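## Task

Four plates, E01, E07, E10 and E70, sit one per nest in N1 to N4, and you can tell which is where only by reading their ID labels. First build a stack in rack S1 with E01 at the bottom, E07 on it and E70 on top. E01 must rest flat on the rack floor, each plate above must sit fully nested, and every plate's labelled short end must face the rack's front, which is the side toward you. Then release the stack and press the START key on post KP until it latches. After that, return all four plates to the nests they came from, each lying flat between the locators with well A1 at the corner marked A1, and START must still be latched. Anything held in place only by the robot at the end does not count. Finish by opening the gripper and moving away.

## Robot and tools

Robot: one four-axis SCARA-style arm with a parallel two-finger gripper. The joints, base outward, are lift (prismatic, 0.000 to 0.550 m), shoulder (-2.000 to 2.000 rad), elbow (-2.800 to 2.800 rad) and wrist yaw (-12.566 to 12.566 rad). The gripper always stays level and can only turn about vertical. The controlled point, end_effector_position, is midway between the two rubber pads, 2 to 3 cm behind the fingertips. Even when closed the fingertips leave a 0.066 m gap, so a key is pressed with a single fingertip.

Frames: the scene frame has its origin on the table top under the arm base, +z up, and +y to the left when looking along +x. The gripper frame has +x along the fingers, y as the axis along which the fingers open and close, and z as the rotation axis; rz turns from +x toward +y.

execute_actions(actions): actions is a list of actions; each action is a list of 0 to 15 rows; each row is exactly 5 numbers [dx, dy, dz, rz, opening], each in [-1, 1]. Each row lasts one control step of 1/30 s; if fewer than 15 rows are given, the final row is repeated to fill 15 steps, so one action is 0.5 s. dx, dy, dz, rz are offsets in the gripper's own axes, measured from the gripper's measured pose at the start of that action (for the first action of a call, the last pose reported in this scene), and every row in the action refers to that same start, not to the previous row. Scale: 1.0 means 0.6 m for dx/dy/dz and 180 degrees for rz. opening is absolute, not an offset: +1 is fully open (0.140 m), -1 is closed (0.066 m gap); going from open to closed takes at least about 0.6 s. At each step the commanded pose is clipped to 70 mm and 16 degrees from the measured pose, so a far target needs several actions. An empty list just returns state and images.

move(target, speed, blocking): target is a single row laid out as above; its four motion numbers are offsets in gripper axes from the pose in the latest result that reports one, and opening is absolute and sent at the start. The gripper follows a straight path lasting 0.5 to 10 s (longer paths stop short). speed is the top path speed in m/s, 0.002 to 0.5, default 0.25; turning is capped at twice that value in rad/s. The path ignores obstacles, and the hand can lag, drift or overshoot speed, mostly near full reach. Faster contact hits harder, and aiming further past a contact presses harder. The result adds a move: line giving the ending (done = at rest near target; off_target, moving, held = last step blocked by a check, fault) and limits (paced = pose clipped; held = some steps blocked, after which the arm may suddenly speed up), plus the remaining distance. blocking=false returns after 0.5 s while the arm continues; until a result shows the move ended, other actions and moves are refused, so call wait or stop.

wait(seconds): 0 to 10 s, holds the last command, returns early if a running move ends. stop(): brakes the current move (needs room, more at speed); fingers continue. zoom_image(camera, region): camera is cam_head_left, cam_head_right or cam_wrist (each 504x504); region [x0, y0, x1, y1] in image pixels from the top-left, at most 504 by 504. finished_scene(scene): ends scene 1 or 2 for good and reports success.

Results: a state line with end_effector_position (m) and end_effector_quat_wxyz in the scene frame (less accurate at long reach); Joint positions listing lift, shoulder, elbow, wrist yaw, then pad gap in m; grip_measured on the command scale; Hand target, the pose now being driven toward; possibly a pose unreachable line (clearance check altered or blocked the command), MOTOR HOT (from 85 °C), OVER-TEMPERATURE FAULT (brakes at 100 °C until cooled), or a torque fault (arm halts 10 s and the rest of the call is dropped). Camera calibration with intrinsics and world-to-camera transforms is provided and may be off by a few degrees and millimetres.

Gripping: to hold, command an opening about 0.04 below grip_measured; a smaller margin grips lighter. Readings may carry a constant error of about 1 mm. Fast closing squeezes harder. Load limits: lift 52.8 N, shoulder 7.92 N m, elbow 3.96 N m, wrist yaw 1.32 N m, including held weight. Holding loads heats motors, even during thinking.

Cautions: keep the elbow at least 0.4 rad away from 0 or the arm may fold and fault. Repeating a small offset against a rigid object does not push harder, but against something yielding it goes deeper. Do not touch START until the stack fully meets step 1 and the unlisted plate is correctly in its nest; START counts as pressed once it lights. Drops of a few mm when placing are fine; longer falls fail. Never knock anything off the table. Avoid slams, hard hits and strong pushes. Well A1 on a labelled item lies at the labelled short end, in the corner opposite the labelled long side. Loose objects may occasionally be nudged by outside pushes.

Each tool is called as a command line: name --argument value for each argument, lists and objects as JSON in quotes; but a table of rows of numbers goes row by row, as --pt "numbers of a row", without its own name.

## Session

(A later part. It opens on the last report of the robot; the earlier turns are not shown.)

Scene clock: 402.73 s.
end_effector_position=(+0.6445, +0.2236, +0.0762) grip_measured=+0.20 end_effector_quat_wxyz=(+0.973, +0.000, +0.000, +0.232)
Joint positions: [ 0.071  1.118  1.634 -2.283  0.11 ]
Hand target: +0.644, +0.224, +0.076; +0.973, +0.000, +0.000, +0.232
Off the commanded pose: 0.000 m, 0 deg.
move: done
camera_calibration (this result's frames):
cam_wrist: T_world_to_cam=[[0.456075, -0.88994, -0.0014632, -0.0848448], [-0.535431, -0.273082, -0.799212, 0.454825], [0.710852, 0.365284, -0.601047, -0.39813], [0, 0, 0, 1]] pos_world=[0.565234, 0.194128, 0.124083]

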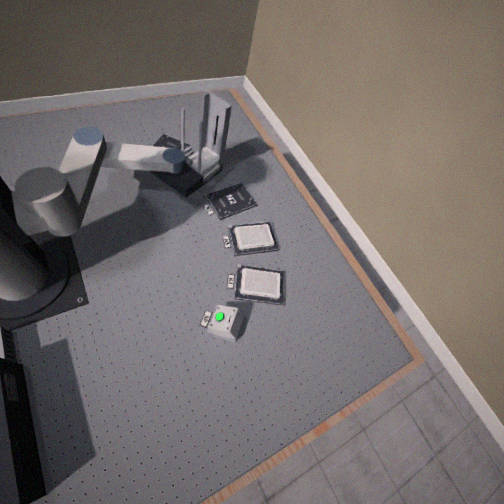

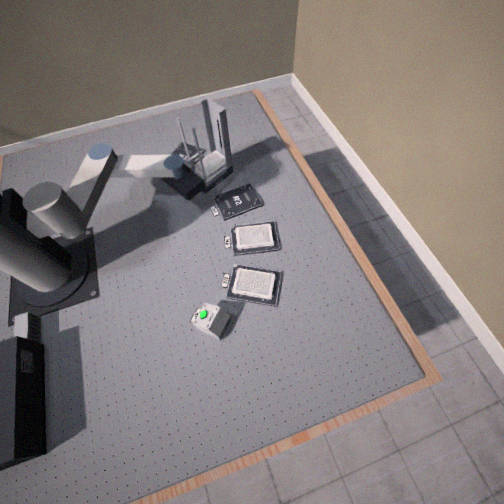

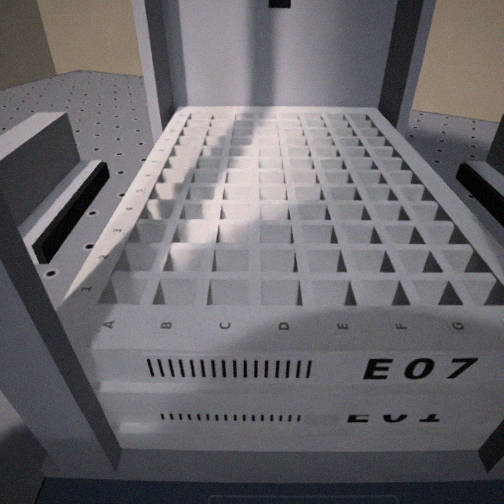

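execute_actions --actions '[[[0,0,0,0,0.15],[0,0,0,0,0.1],[0,0,0,0,0.05],[0,0,0,0,0.0],[0,0,0,0,-0.05],[0,0,0,0,-0.1],[0,0,0,0,-0.15],[0,0,0,0,-0.2],[0,0,0,0,-0.25],[0,0,0,0,-0.3],[0,0,0,0,-0.35],[0,0,0,0,-0.4],[0,0,0,0,-0.44],[0,0,0,0,-0.47],[0,0,0,0,-0.49]],[[0,0,0,0,-0.5],[0,0,0,0,-0.51],[0,0,0,0,-0.52],[0,0,0,0,-0.53],[0,0,0,0,-0.535],[0,0,0,0,-0.54],[0,0,0,0,-0.545],[0,0,0,0,-0.55],[0,0,0,0,-0.555],[0,0,0,0,-0.56],[0,0,0,0,-0.565],[0,0,0,0,-0.57],[0,0,0,0,-0.58],[0,0,0,0,-0.59],[0,0,0,0,-0.6]]]'

move --target '[0, 0, 0.02, 0, -0.6]' --speed 0.04

move --target '[0, 0, 0.3946, 0, -0.6]' --speed 0.22

Scene clock: 408.60 s.
end_effector_position=(+0.6445, +0.2236, +0.0762) grip_measured=-0.56 end_effector_quat_wxyz=(+0.973, +0.000, +0.000, +0.232)
Joint positions: [ 0.071  1.118  1.634 -2.283  0.082]
Hand target: +0.644, +0.224, +0.076; +0.973, +0.000, +0.000, +0.232
Off the commanded pose: 0.000 m, 0 deg.
camera_calibration (this result's frames):
cam_wrist: T_world_to_cam=[[0.456059, -0.889948, -0.0014632, -0.0848397], [-0.535435, -0.273073, -0.799212, 0.454825], [0.710858, 0.365271, -0.601047, -0.39813], [0, 0, 0, 1]] pos_world=[0.565236, 0.194123, 0.124083]

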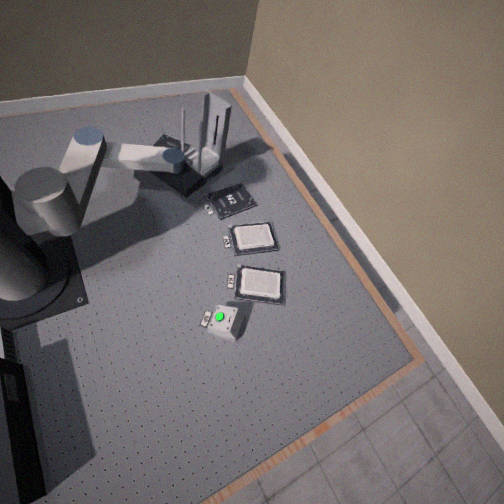

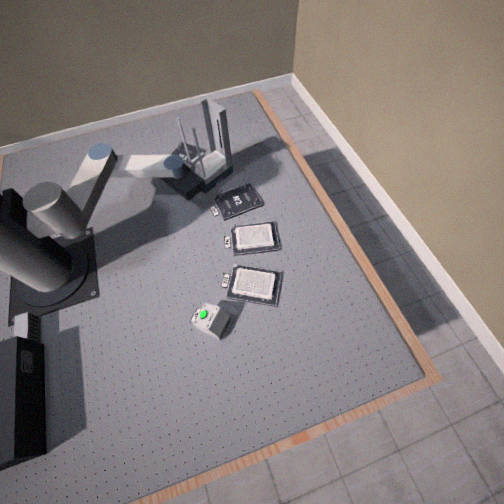

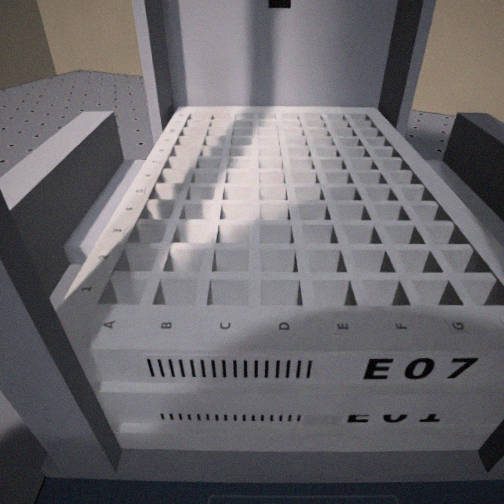

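Scene clock: 409.30 s.
end_effector_position=(+0.6445, +0.2236, +0.0882) grip_measured=-0.56 end_effector_quat_wxyz=(+0.973, +0.000, +0.000, +0.232)
Joint positions: [ 0.083  1.118  1.634 -2.283  0.082]
Hand target: +0.644, +0.224, +0.088; +0.973, +0.000, +0.000, +0.232
Off the commanded pose: 0.000 m, 0 deg.
move: done
camera_calibration (this result's frames):
cam_wrist: T_world_to_cam=[[0.456062, -0.889947, -0.0014632, -0.0848234], [-0.535434, -0.273075, -0.799212, 0.46445], [0.710857, 0.365274, -0.601047, -0.390892], [0, 0, 0, 1]] pos_world=[0.565236, 0.194124, 0.136126]

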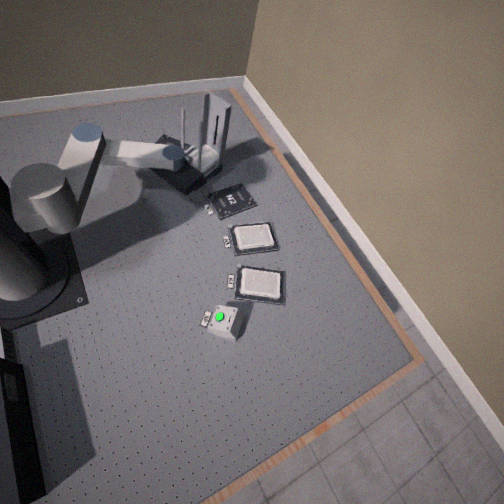

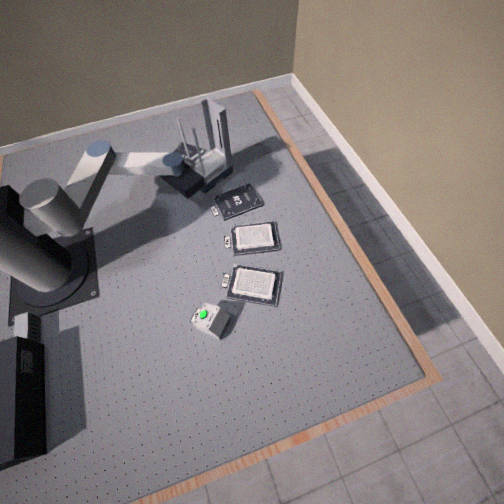

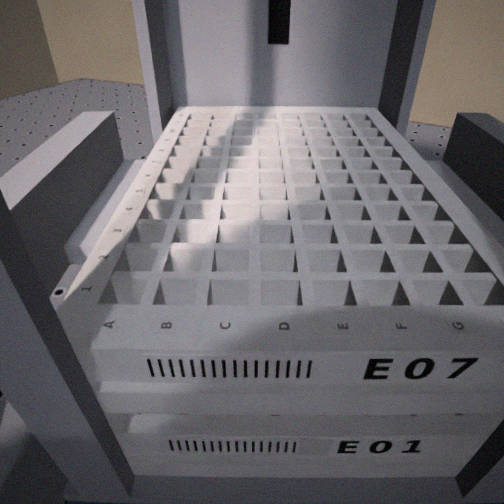

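Scene clock: 410.77 s.
end_effector_position=(+0.6445, +0.2236, +0.3250) grip_measured=-0.56 end_effector_quat_wxyz=(+0.973, +0.000, +0.000, +0.232)
Joint positions: [ 0.32   1.118  1.634 -2.283  0.082]
Hand target: +0.644, +0.224, +0.325; +0.973, +0.000, +0.000, +0.232
Off the commanded pose: 0.000 m, 0 deg.
move: done
camera_calibration (this result's frames):
cam_wrist: T_world_to_cam=[[0.456112, -0.889921, -0.0014632, -0.0844955], [-0.535419, -0.273105, -0.799212, 0.653717], [0.710836, 0.365314, -0.601047, -0.248558], [0, 0, 0, 1]] pos_world=[0.565235, 0.19414, 0.37294]

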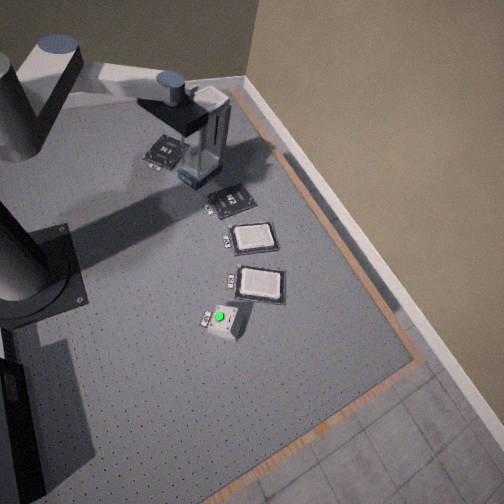

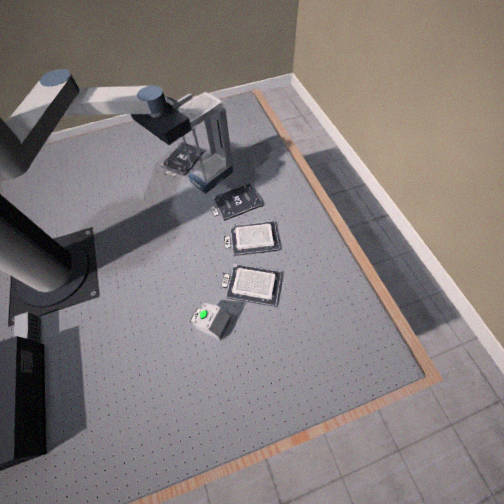

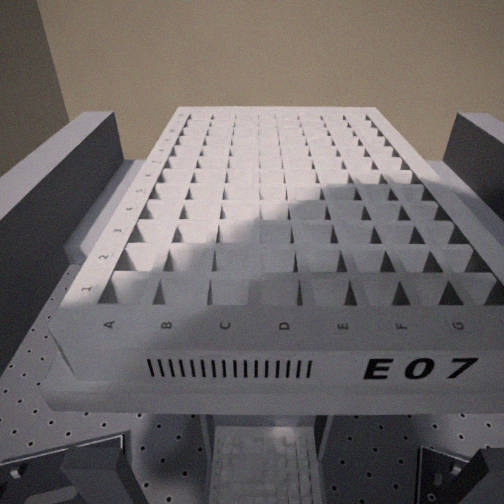

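move --target '[-0.03355, 0.27856, 0, 0.0915, -0.6]' --speed 0.25

move --target '[0, 0, -0.4592, 0, -0.6]' --speed 0.3

Scene clock: 415.87 s.
end_effector_position=(+0.5509, +0.3637, +0.3250) grip_measured=-0.56 end_effector_quat_wxyz=(+0.929, +0.000, +0.000, +0.369)
Joint positions: [ 0.32   1.448  1.651 -2.343  0.082]
Hand target: +0.551, +0.364, +0.325; +0.929, +0.000, +0.000, +0.369
Off the commanded pose: 0.000 m, 0 deg.
move: done
camera_calibration (this result's frames):
cam_wrist: T_world_to_cam=[[0.690176, -0.72364, -0.0014632, -0.106533], [-0.43575, -0.413983, -0.799212, 0.638241], [0.577736, 0.552235, -0.601047, -0.227928], [0, 0, 0, 1]] pos_world=[0.483322, 0.312999, 0.372939]

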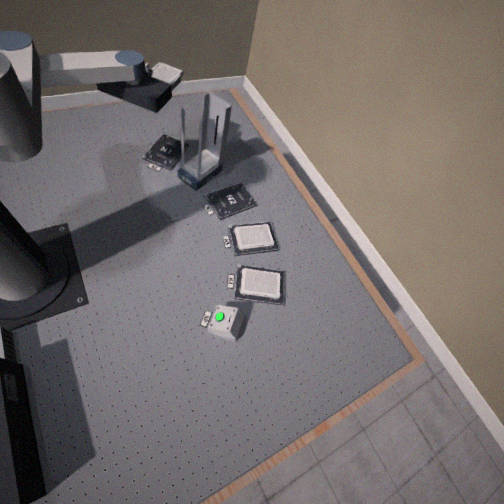

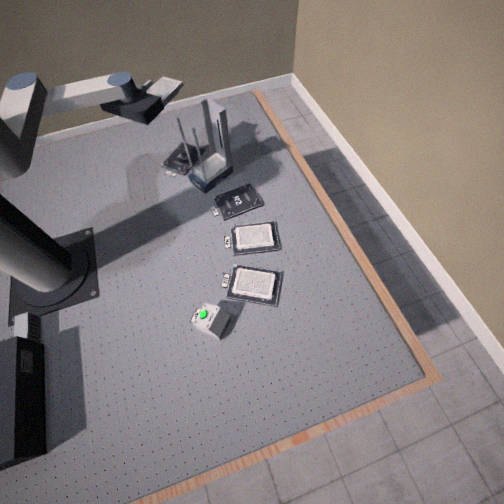

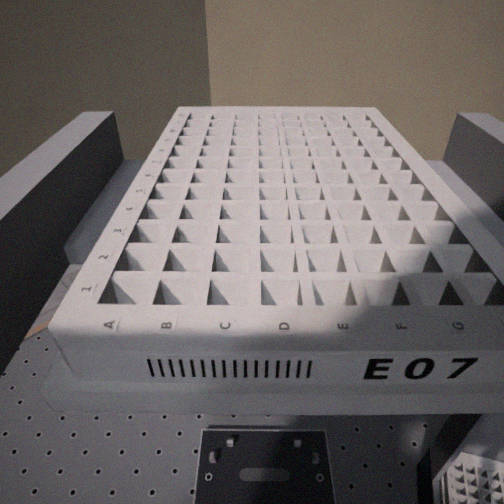

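Scene clock: 417.27 s.
end_effector_position=(+0.5509, +0.3637, +0.0494) grip_measured=-0.56 end_effector_quat_wxyz=(+0.929, +0.000, +0.000, +0.369)
Joint positions: [ 0.044  1.448  1.651 -2.343  0.082]
Hand target: +0.551, +0.364, +0.050; +0.929, +0.000, +0.000, +0.369
Off the commanded pose: 0.000 m, 0 deg.
move: done
camera_calibration (this result's frames):
cam_wrist: T_world_to_cam=[[0.690144, -0.723671, -0.0014632, -0.106924], [-0.435768, -0.413964, -0.799212, 0.417979], [0.577761, 0.552209, -0.601047, -0.393576], [0, 0, 0, 1]] pos_world=[0.483327, 0.312987, 0.0973397]

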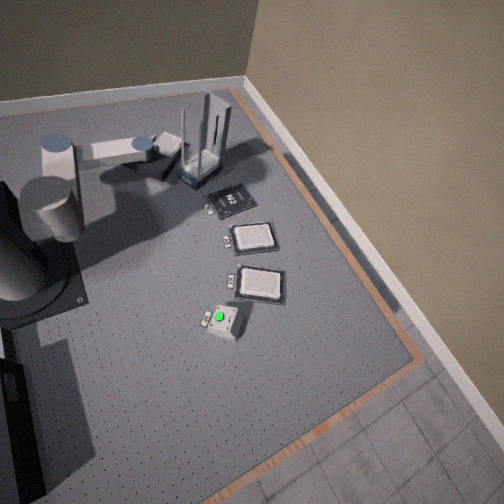

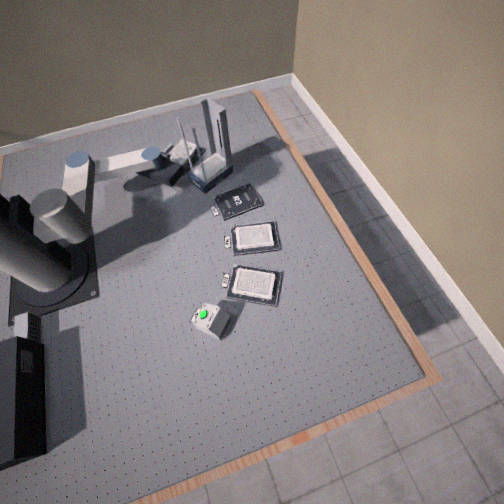

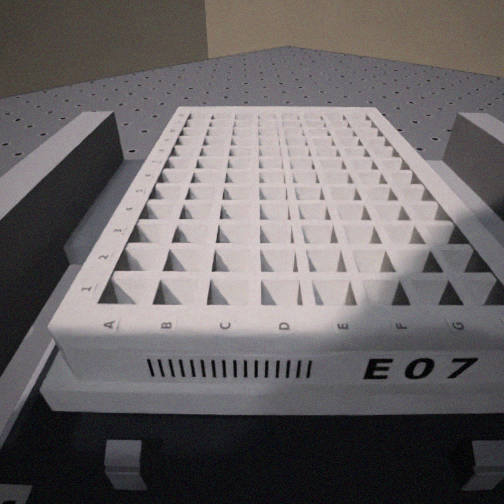

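move --target '[0, 0, -0.0242, 0, -0.6]' --speed 0.02

execute_actions --actions '[[[0,0,0,0,-0.58],[0,0,0,0,-0.57],[0,0,0,0,-0.56],[0,0,0,0,-0.55],[0,0,0,0,-0.54],[0,0,0,0,-0.52],[0,0,0,0,-0.5],[0,0,0,0,-0.45],[0,0,0,0,-0.4],[0,0,0,0,-0.35],[0,0,0,0,-0.3],[0,0,0,0,-0.25],[0,0,0,0,-0.2],[0,0,0,0,-0.15],[0,0,0,0,-0.1]]]'

move --target '[0, 0, 0.0433, 0, 0.2]' --speed 0.08

move --target '[-0.2, 0, 0.004, 0, 0.2]' --speed 0.25

Scene clock: 421.23 s.
end_effector_position=(+0.5509, +0.3637, +0.0349) grip_measured=-0.56 end_effector_quat_wxyz=(+0.929, +0.000, +0.000, +0.369)
Joint positions: [ 0.03   1.448  1.651 -2.343  0.082]
Hand target: +0.551, +0.364, +0.035; +0.929, +0.000, +0.000, +0.369
Off the commanded pose: 0.000 m, 0 deg.
move: done
camera_calibration (this result's frames):
cam_wrist: T_world_to_cam=[[0.69014, -0.723674, -0.0014632, -0.106943], [-0.43577, -0.413961, -0.799212, 0.406334], [0.577763, 0.552206, -0.601047, -0.402333], [0, 0, 0, 1]] pos_world=[0.483328, 0.312985, 0.0827699]

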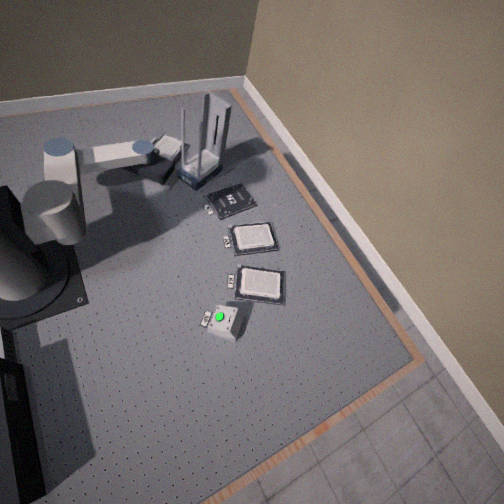

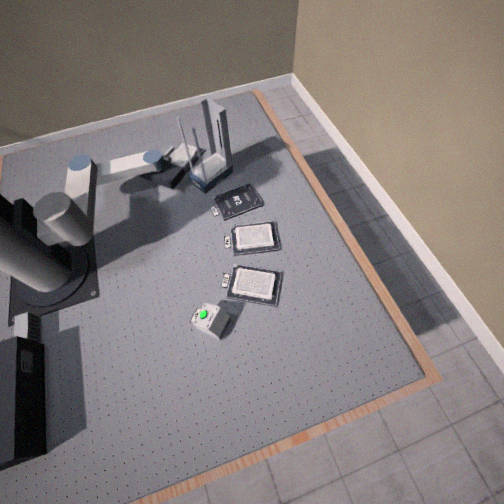

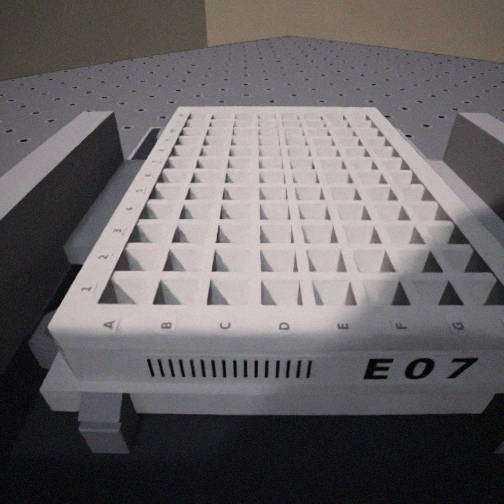

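Scene clock: 421.73 s.
end_effector_position=(+0.5509, +0.3637, +0.0349) grip_measured=-0.14 end_effector_quat_wxyz=(+0.929, +0.000, +0.000, +0.369)
Joint positions: [ 0.03   1.448  1.651 -2.343  0.098]
Hand target: +0.551, +0.364, +0.035; +0.929, +0.000, +0.000, +0.369
Off the commanded pose: 0.000 m, 0 deg.
camera_calibration (this result's frames):
cam_wrist: T_world_to_cam=[[0.690142, -0.723673, -0.0014632, -0.106944], [-0.435769, -0.413962, -0.799212, 0.406334], [0.577762, 0.552207, -0.601047, -0.402333], [0, 0, 0, 1]] pos_world=[0.483327, 0.312985, 0.0827699]

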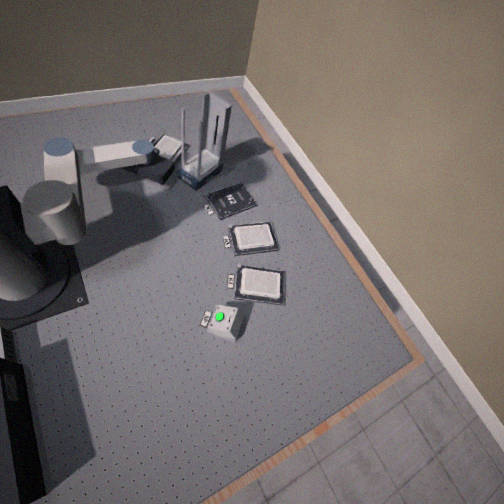

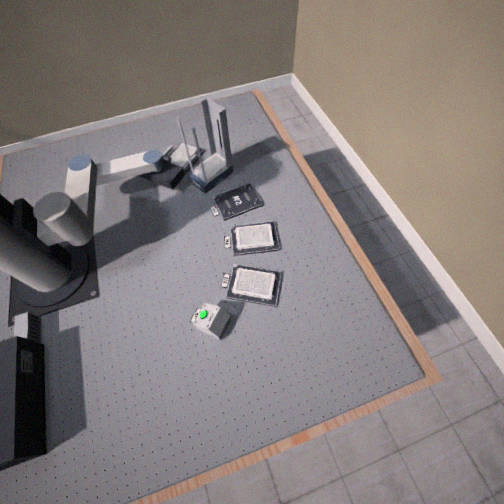

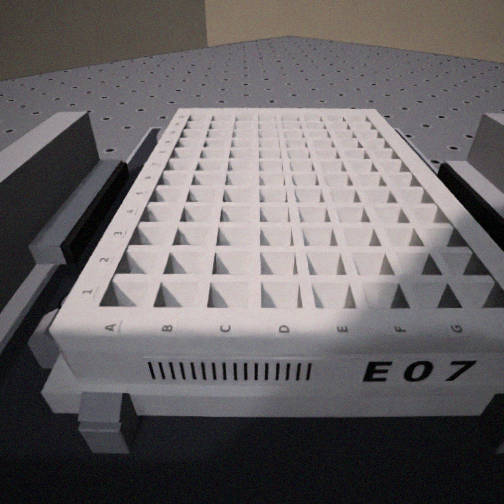

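Scene clock: 422.47 s.
end_effector_position=(+0.5509, +0.3637, +0.0609) grip_measured=+0.20 end_effector_quat_wxyz=(+0.929, +0.000, +0.000, +0.369)
Joint positions: [ 0.056  1.448  1.651 -2.343  0.11 ]
Hand target: +0.551, +0.364, +0.061; +0.929, +0.000, +0.000, +0.369
Off the commanded pose: 0.000 m, 0 deg.
move: done
camera_calibration (this result's frames):
cam_wrist: T_world_to_cam=[[0.690156, -0.72366, -0.0014632, -0.106913], [-0.435761, -0.413971, -0.799212, 0.427152], [0.577752, 0.552218, -0.601047, -0.386678], [0, 0, 0, 1]] pos_world=[0.483327, 0.31299, 0.108817]

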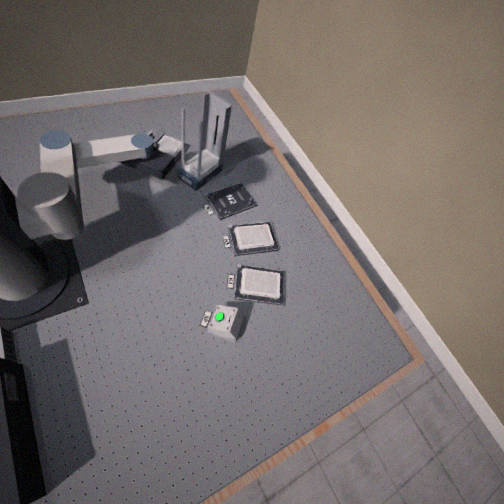

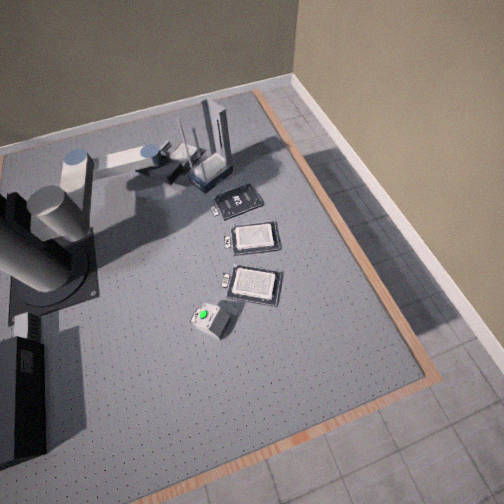

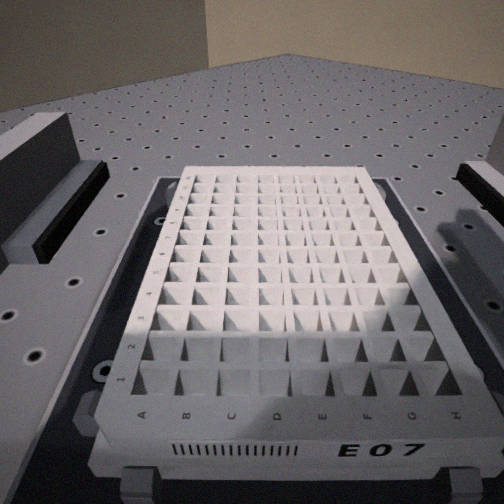

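Scene clock: 423.33 s.
end_effector_position=(+0.4636, +0.2813, +0.0633) grip_measured=+0.20 end_effector_quat_wxyz=(+0.929, +0.000, +0.000, +0.369)
Joint positions: [ 0.058  1.695  1.051 -1.989  0.11 ]
Hand target: +0.464, +0.281, +0.063; +0.929, +0.000, +0.000, +0.369
Off the commanded pose: 0.000 m, 0 deg.
move: done
camera_calibration (this result's frames):
cam_wrist: T_world_to_cam=[[0.68995, -0.723856, -0.0014632, -0.106175], [-0.435879, -0.413847, -0.799212, 0.35687], [0.577909, 0.552054, -0.601047, -0.289327], [0, 0, 0, 1]] pos_world=[0.396012, 0.230558, 0.11116]

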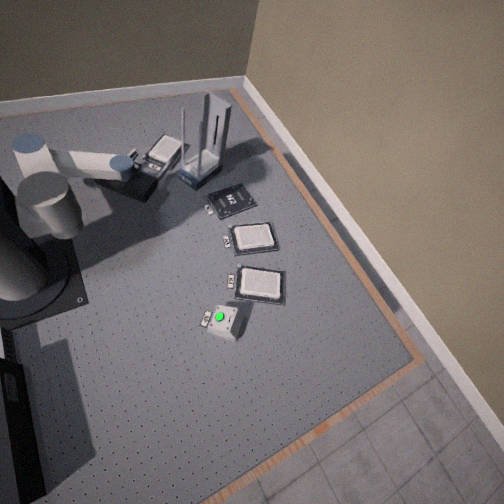

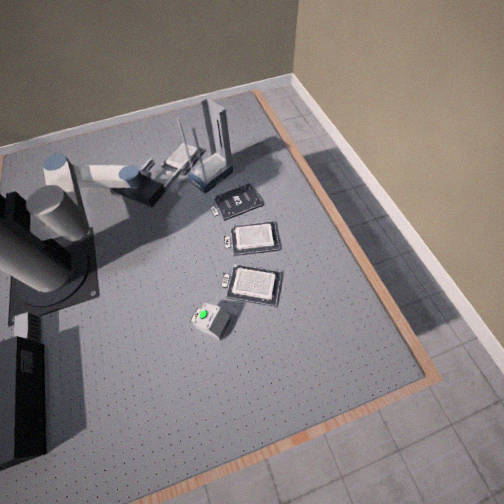

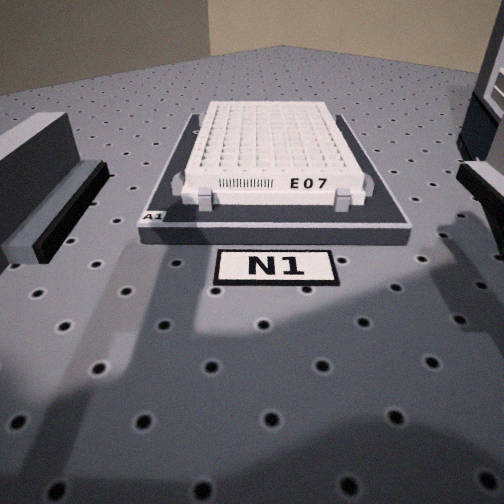

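move --target '[-0.02253, -0.22465, 0, -0.09135, 0.2]' --speed 0.25

Scene clock: 427.90 s.
end_effector_position=(+0.5463, +0.1739, +0.0633) grip_measured=+0.20 end_effector_quat_wxyz=(+0.973, +0.000, +0.000, +0.232)
Joint positions: [ 0.058  1.324  1.083 -1.938  0.11 ]
Hand target: +0.546, +0.174, +0.063; +0.973, +0.000, +0.000, +0.232
Off the commanded pose: 0.000 m, 0 deg.
move: done
camera_calibration (this result's frames):
cam_wrist: T_world_to_cam=[[0.456564, -0.889689, -0.0014632, -0.0845992], [-0.53528, -0.273377, -0.799212, 0.378343], [0.71065, 0.365675, -0.601047, -0.317932], [0, 0, 0, 1]] pos_world=[0.467083, 0.144423, 0.11116]

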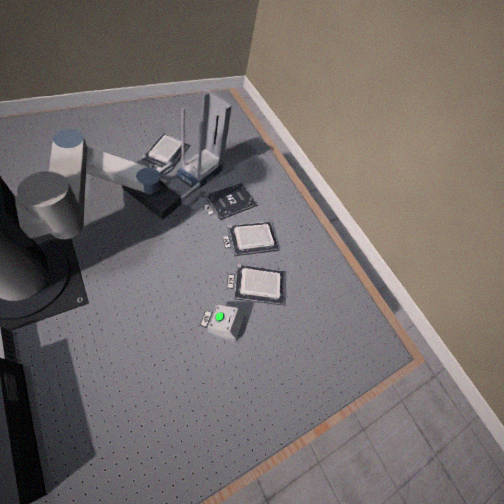

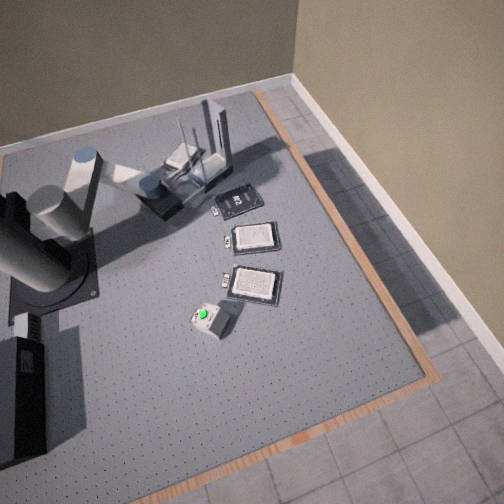

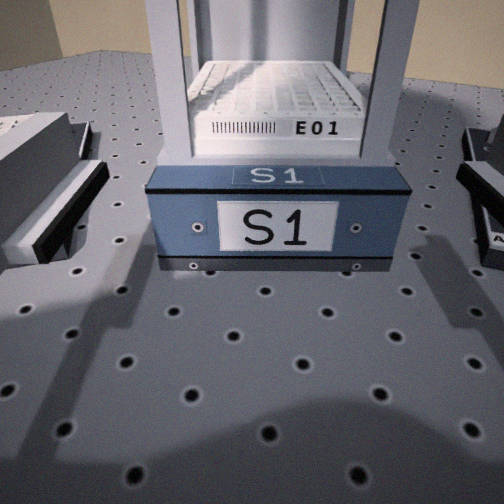

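move --target '[0.18324, 0, 0, -0.00014, 0.2]' --speed 0.2

Scene clock: 432.07 s.
end_effector_position=(+0.6444, +0.2236, +0.0633) grip_measured=+0.20 end_effector_quat_wxyz=(+0.973, +0.000, +0.000, +0.232)
Joint positions: [ 0.058  1.118  1.634 -2.283  0.11 ]
Hand target: +0.644, +0.224, +0.063; +0.973, +0.000, +0.000, +0.232
Off the commanded pose: 0.000 m, 0 deg.
move: done
camera_calibration (this result's frames):
cam_wrist: T_world_to_cam=[[0.456436, -0.889755, -0.0014632, -0.0850391], [-0.53532, -0.2733, -0.799212, 0.444472], [0.710703, 0.365573, -0.601047, -0.405859], [0, 0, 0, 1]] pos_world=[0.565195, 0.194181, 0.111162]

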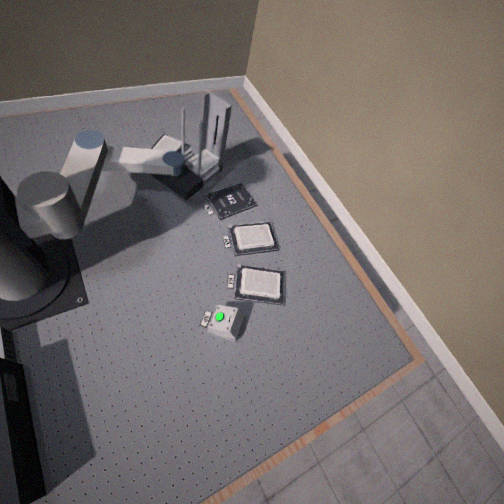

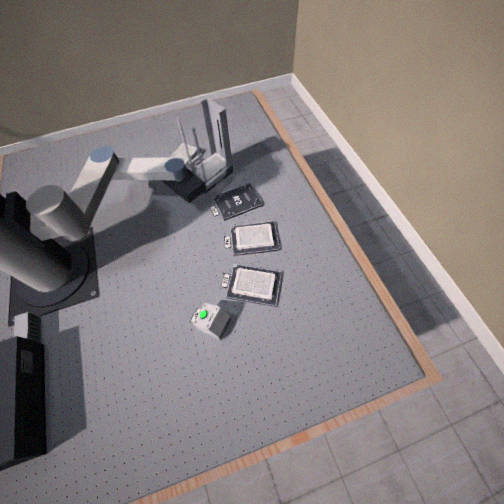

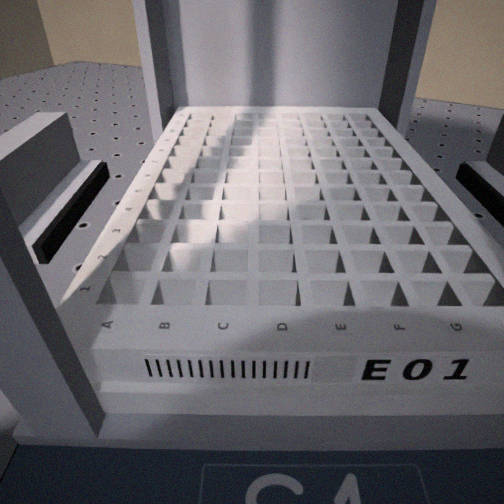

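execute_actions --actions '[[[0,0,0,0,0.15],[0,0,0,0,0.1],[0,0,0,0,0.05],[0,0,0,0,0.0],[0,0,0,0,-0.05],[0,0,0,0,-0.1],[0,0,0,0,-0.15],[0,0,0,0,-0.2],[0,0,0,0,-0.25],[0,0,0,0,-0.3],[0,0,0,0,-0.35],[0,0,0,0,-0.4],[0,0,0,0,-0.44],[0,0,0,0,-0.47],[0,0,0,0,-0.49]],[[0,0,0,0,-0.5],[0,0,0,0,-0.51],[0,0,0,0,-0.52],[0,0,0,0,-0.53],[0,0,0,0,-0.535],[0,0,0,0,-0.54],[0,0,0,0,-0.545],[0,0,0,0,-0.55],[0,0,0,0,-0.555],[0,0,0,0,-0.56],[0,0,0,0,-0.565],[0,0,0,0,-0.57],[0,0,0,0,-0.58],[0,0,0,0,-0.59],[0,0,0,0,-0.6]]]'

move --target '[0, 0, 0.02, 0, -0.6]' --speed 0.04

move --target '[0, 0, 0.4161, 0, -0.6]' --speed 0.22

Scene clock: 437.80 s.
end_effector_position=(+0.6444, +0.2236, +0.0633) grip_measured=-0.56 end_effector_quat_wxyz=(+0.973, +0.000, +0.000, +0.232)
Joint positions: [ 0.058  1.118  1.634 -2.283  0.082]
Hand target: +0.644, +0.224, +0.063; +0.973, +0.000, +0.000, +0.232
Off the commanded pose: 0.000 m, 0 deg.
camera_calibration (this result's frames):
cam_wrist: T_world_to_cam=[[0.456409, -0.889769, -0.0014632, -0.0850283], [-0.535328, -0.273283, -0.799212, 0.444472], [0.710714, 0.365551, -0.601047, -0.405859], [0, 0, 0, 1]] pos_world=[0.565196, 0.194174, 0.111162]

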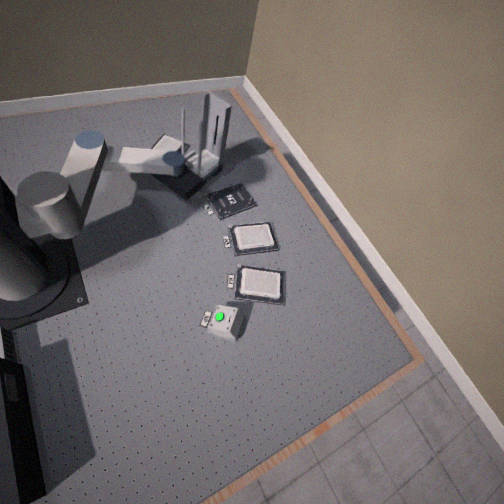

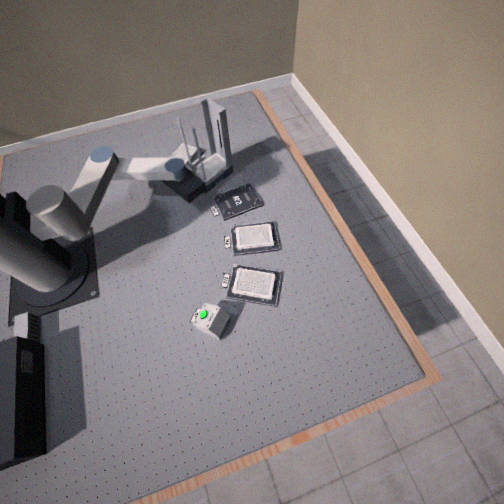

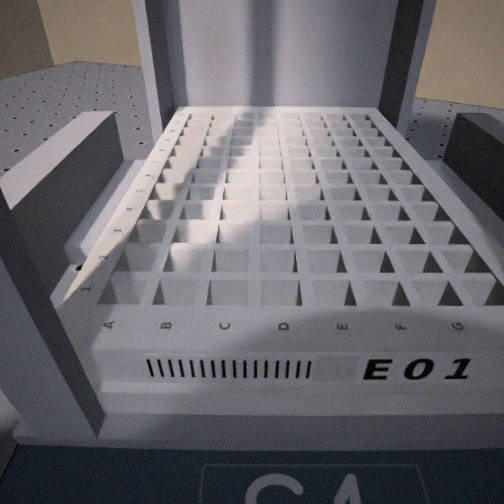

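Scene clock: 438.50 s.
end_effector_position=(+0.6444, +0.2236, +0.0753) grip_measured=-0.56 end_effector_quat_wxyz=(+0.973, +0.000, +0.000, +0.232)
Joint positions: [ 0.07   1.118  1.634 -2.283  0.082]
Hand target: +0.644, +0.224, +0.075; +0.973, +0.000, +0.000, +0.232
Off the commanded pose: 0.000 m, 0 deg.
move: done
camera_calibration (this result's frames):
cam_wrist: T_world_to_cam=[[0.456409, -0.889769, -0.0014632, -0.0850106], [-0.535328, -0.273284, -0.799212, 0.454097], [0.710714, 0.365551, -0.601047, -0.398621], [0, 0, 0, 1]] pos_world=[0.565196, 0.194174, 0.123205]

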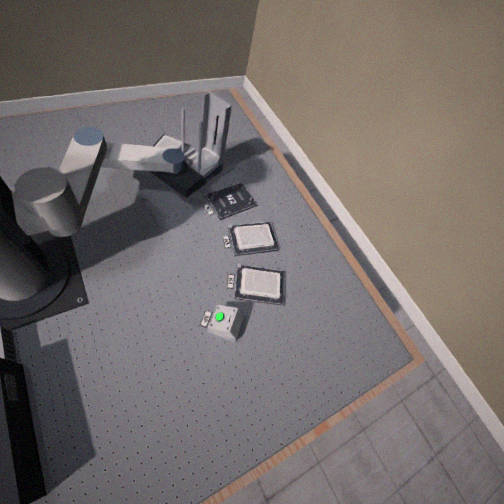

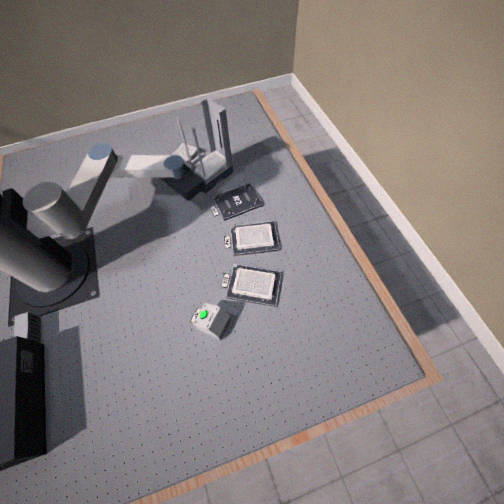

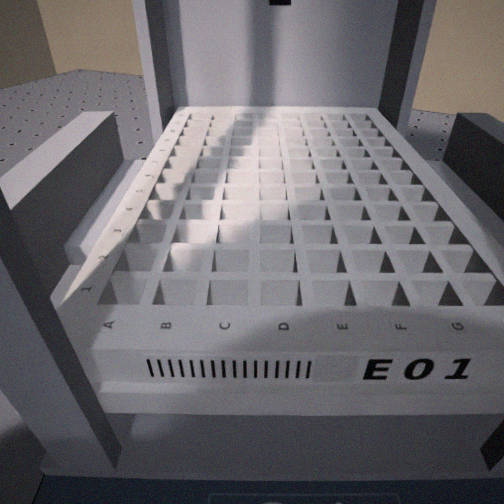

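Scene clock: 440.03 s.
end_effector_position=(+0.6444, +0.2237, +0.3250) grip_measured=-0.56 end_effector_quat_wxyz=(+0.973, +0.000, +0.000, +0.232)
Joint positions: [ 0.32   1.118  1.634 -2.283  0.082]
Hand target: +0.644, +0.224, +0.325; +0.973, +0.000, +0.000, +0.232
Off the commanded pose: 0.000 m, 0 deg.
move: done
camera_calibration (this result's frames):
cam_wrist: T_world_to_cam=[[0.456456, -0.889745, -0.0014632, -0.0846621], [-0.535313, -0.273312, -0.799212, 0.653673], [0.710695, 0.365588, -0.601047, -0.248533], [0, 0, 0, 1]] pos_world=[0.565195, 0.194189, 0.372919]

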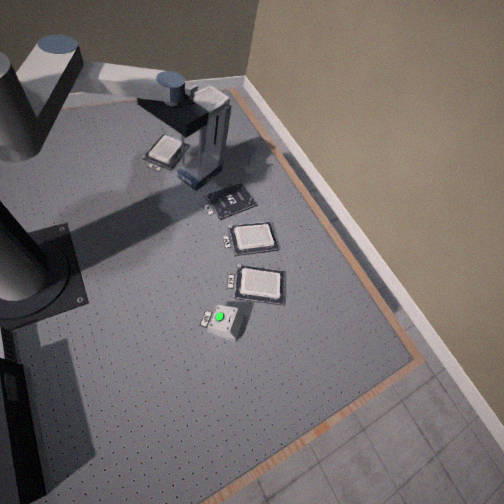

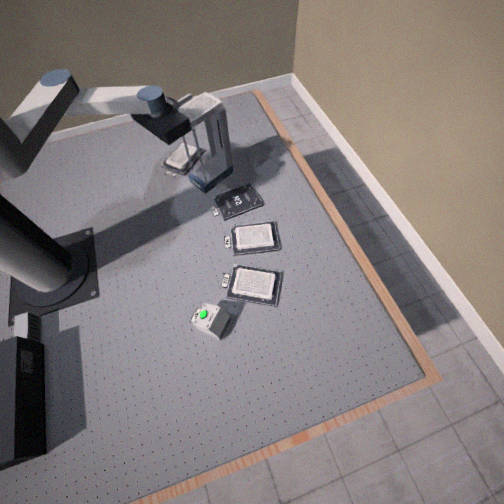

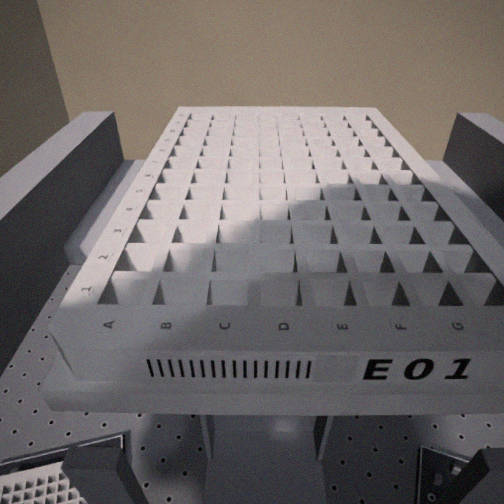

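move --target '[-0.05358, -0.28226, 0, -0.12109, -0.6]' --speed 0.25

move --target '[0, 0, -0.4592, 0, -0.6]' --speed 0.3

Scene clock: 446.50 s.
end_effector_position=(+0.6923, +0.0579, +0.3250) grip_measured=-0.56 end_effector_quat_wxyz=(+0.999, +0.000, +0.000, +0.044)
Joint positions: [ 0.32   0.801  1.636 -2.35   0.082]
Hand target: +0.692, +0.058, +0.325; +0.999, +0.000, +0.000, +0.044
Off the commanded pose: 0.000 m, 0 deg.
move: done
camera_calibration (this result's frames):
cam_wrist: T_world_to_cam=[[0.093065, -0.995659, -0.0014632, 0.00374691], [-0.598548, -0.0547722, -0.799212, 0.665103], [0.795663, 0.0752545, -0.601047, -0.26395], [0, 0, 0, 1]] pos_world=[0.607763, 0.0600233, 0.372918]

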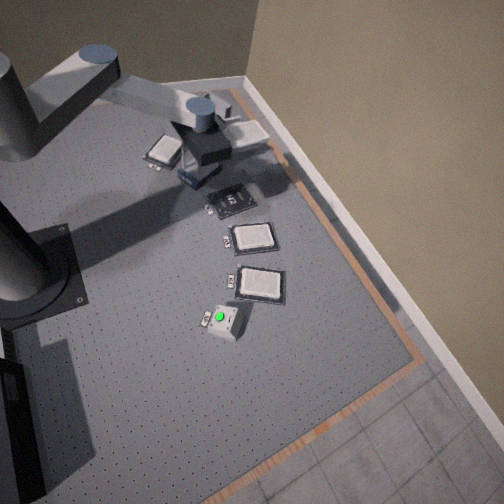

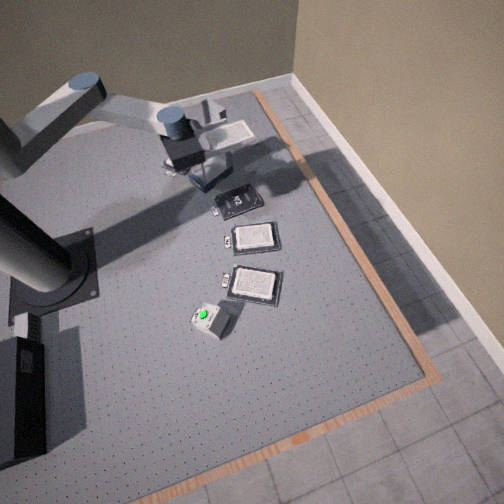

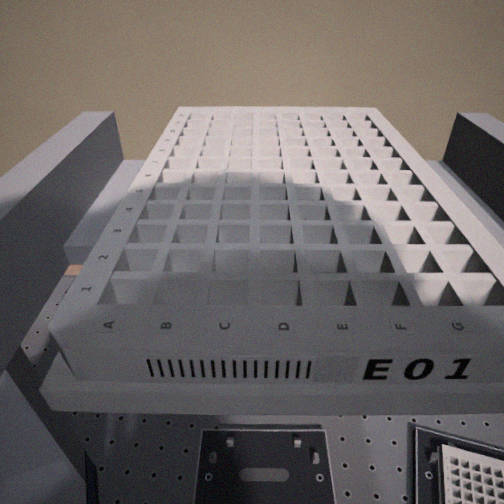

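Scene clock: 447.90 s.
end_effector_position=(+0.6923, +0.0579, +0.0494) grip_measured=-0.56 end_effector_quat_wxyz=(+0.999, +0.000, +0.000, +0.044)
Joint positions: [ 0.044  0.801  1.636 -2.35   0.082]
Hand target: +0.692, +0.058, +0.049; +0.999, +0.000, +0.000, +0.044
Off the commanded pose: 0.000 m, 0 deg.
move: done
camera_calibration (this result's frames):
cam_wrist: T_world_to_cam=[[0.0930232, -0.995663, -0.0014632, 0.00336076], [-0.59855, -0.0547471, -0.799212, 0.444836], [0.795666, 0.0752211, -0.601047, -0.429592], [0, 0, 0, 1]] pos_world=[0.607756, 0.0600141, 0.0973185]

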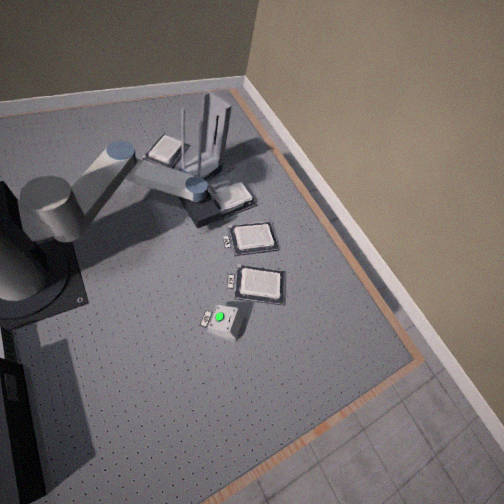

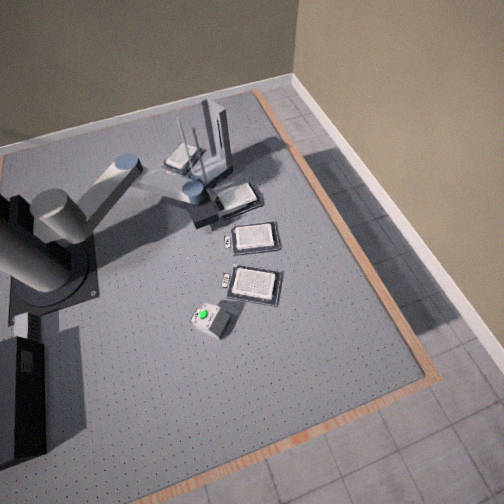

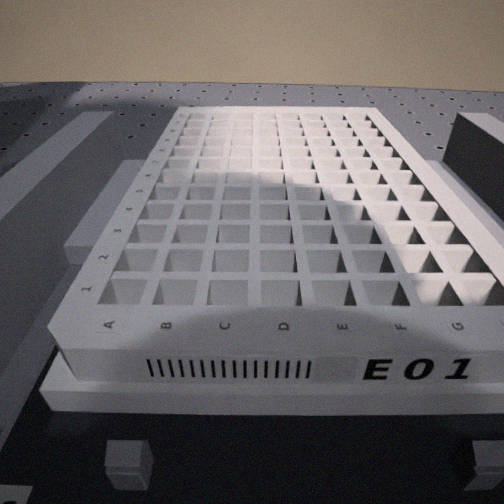

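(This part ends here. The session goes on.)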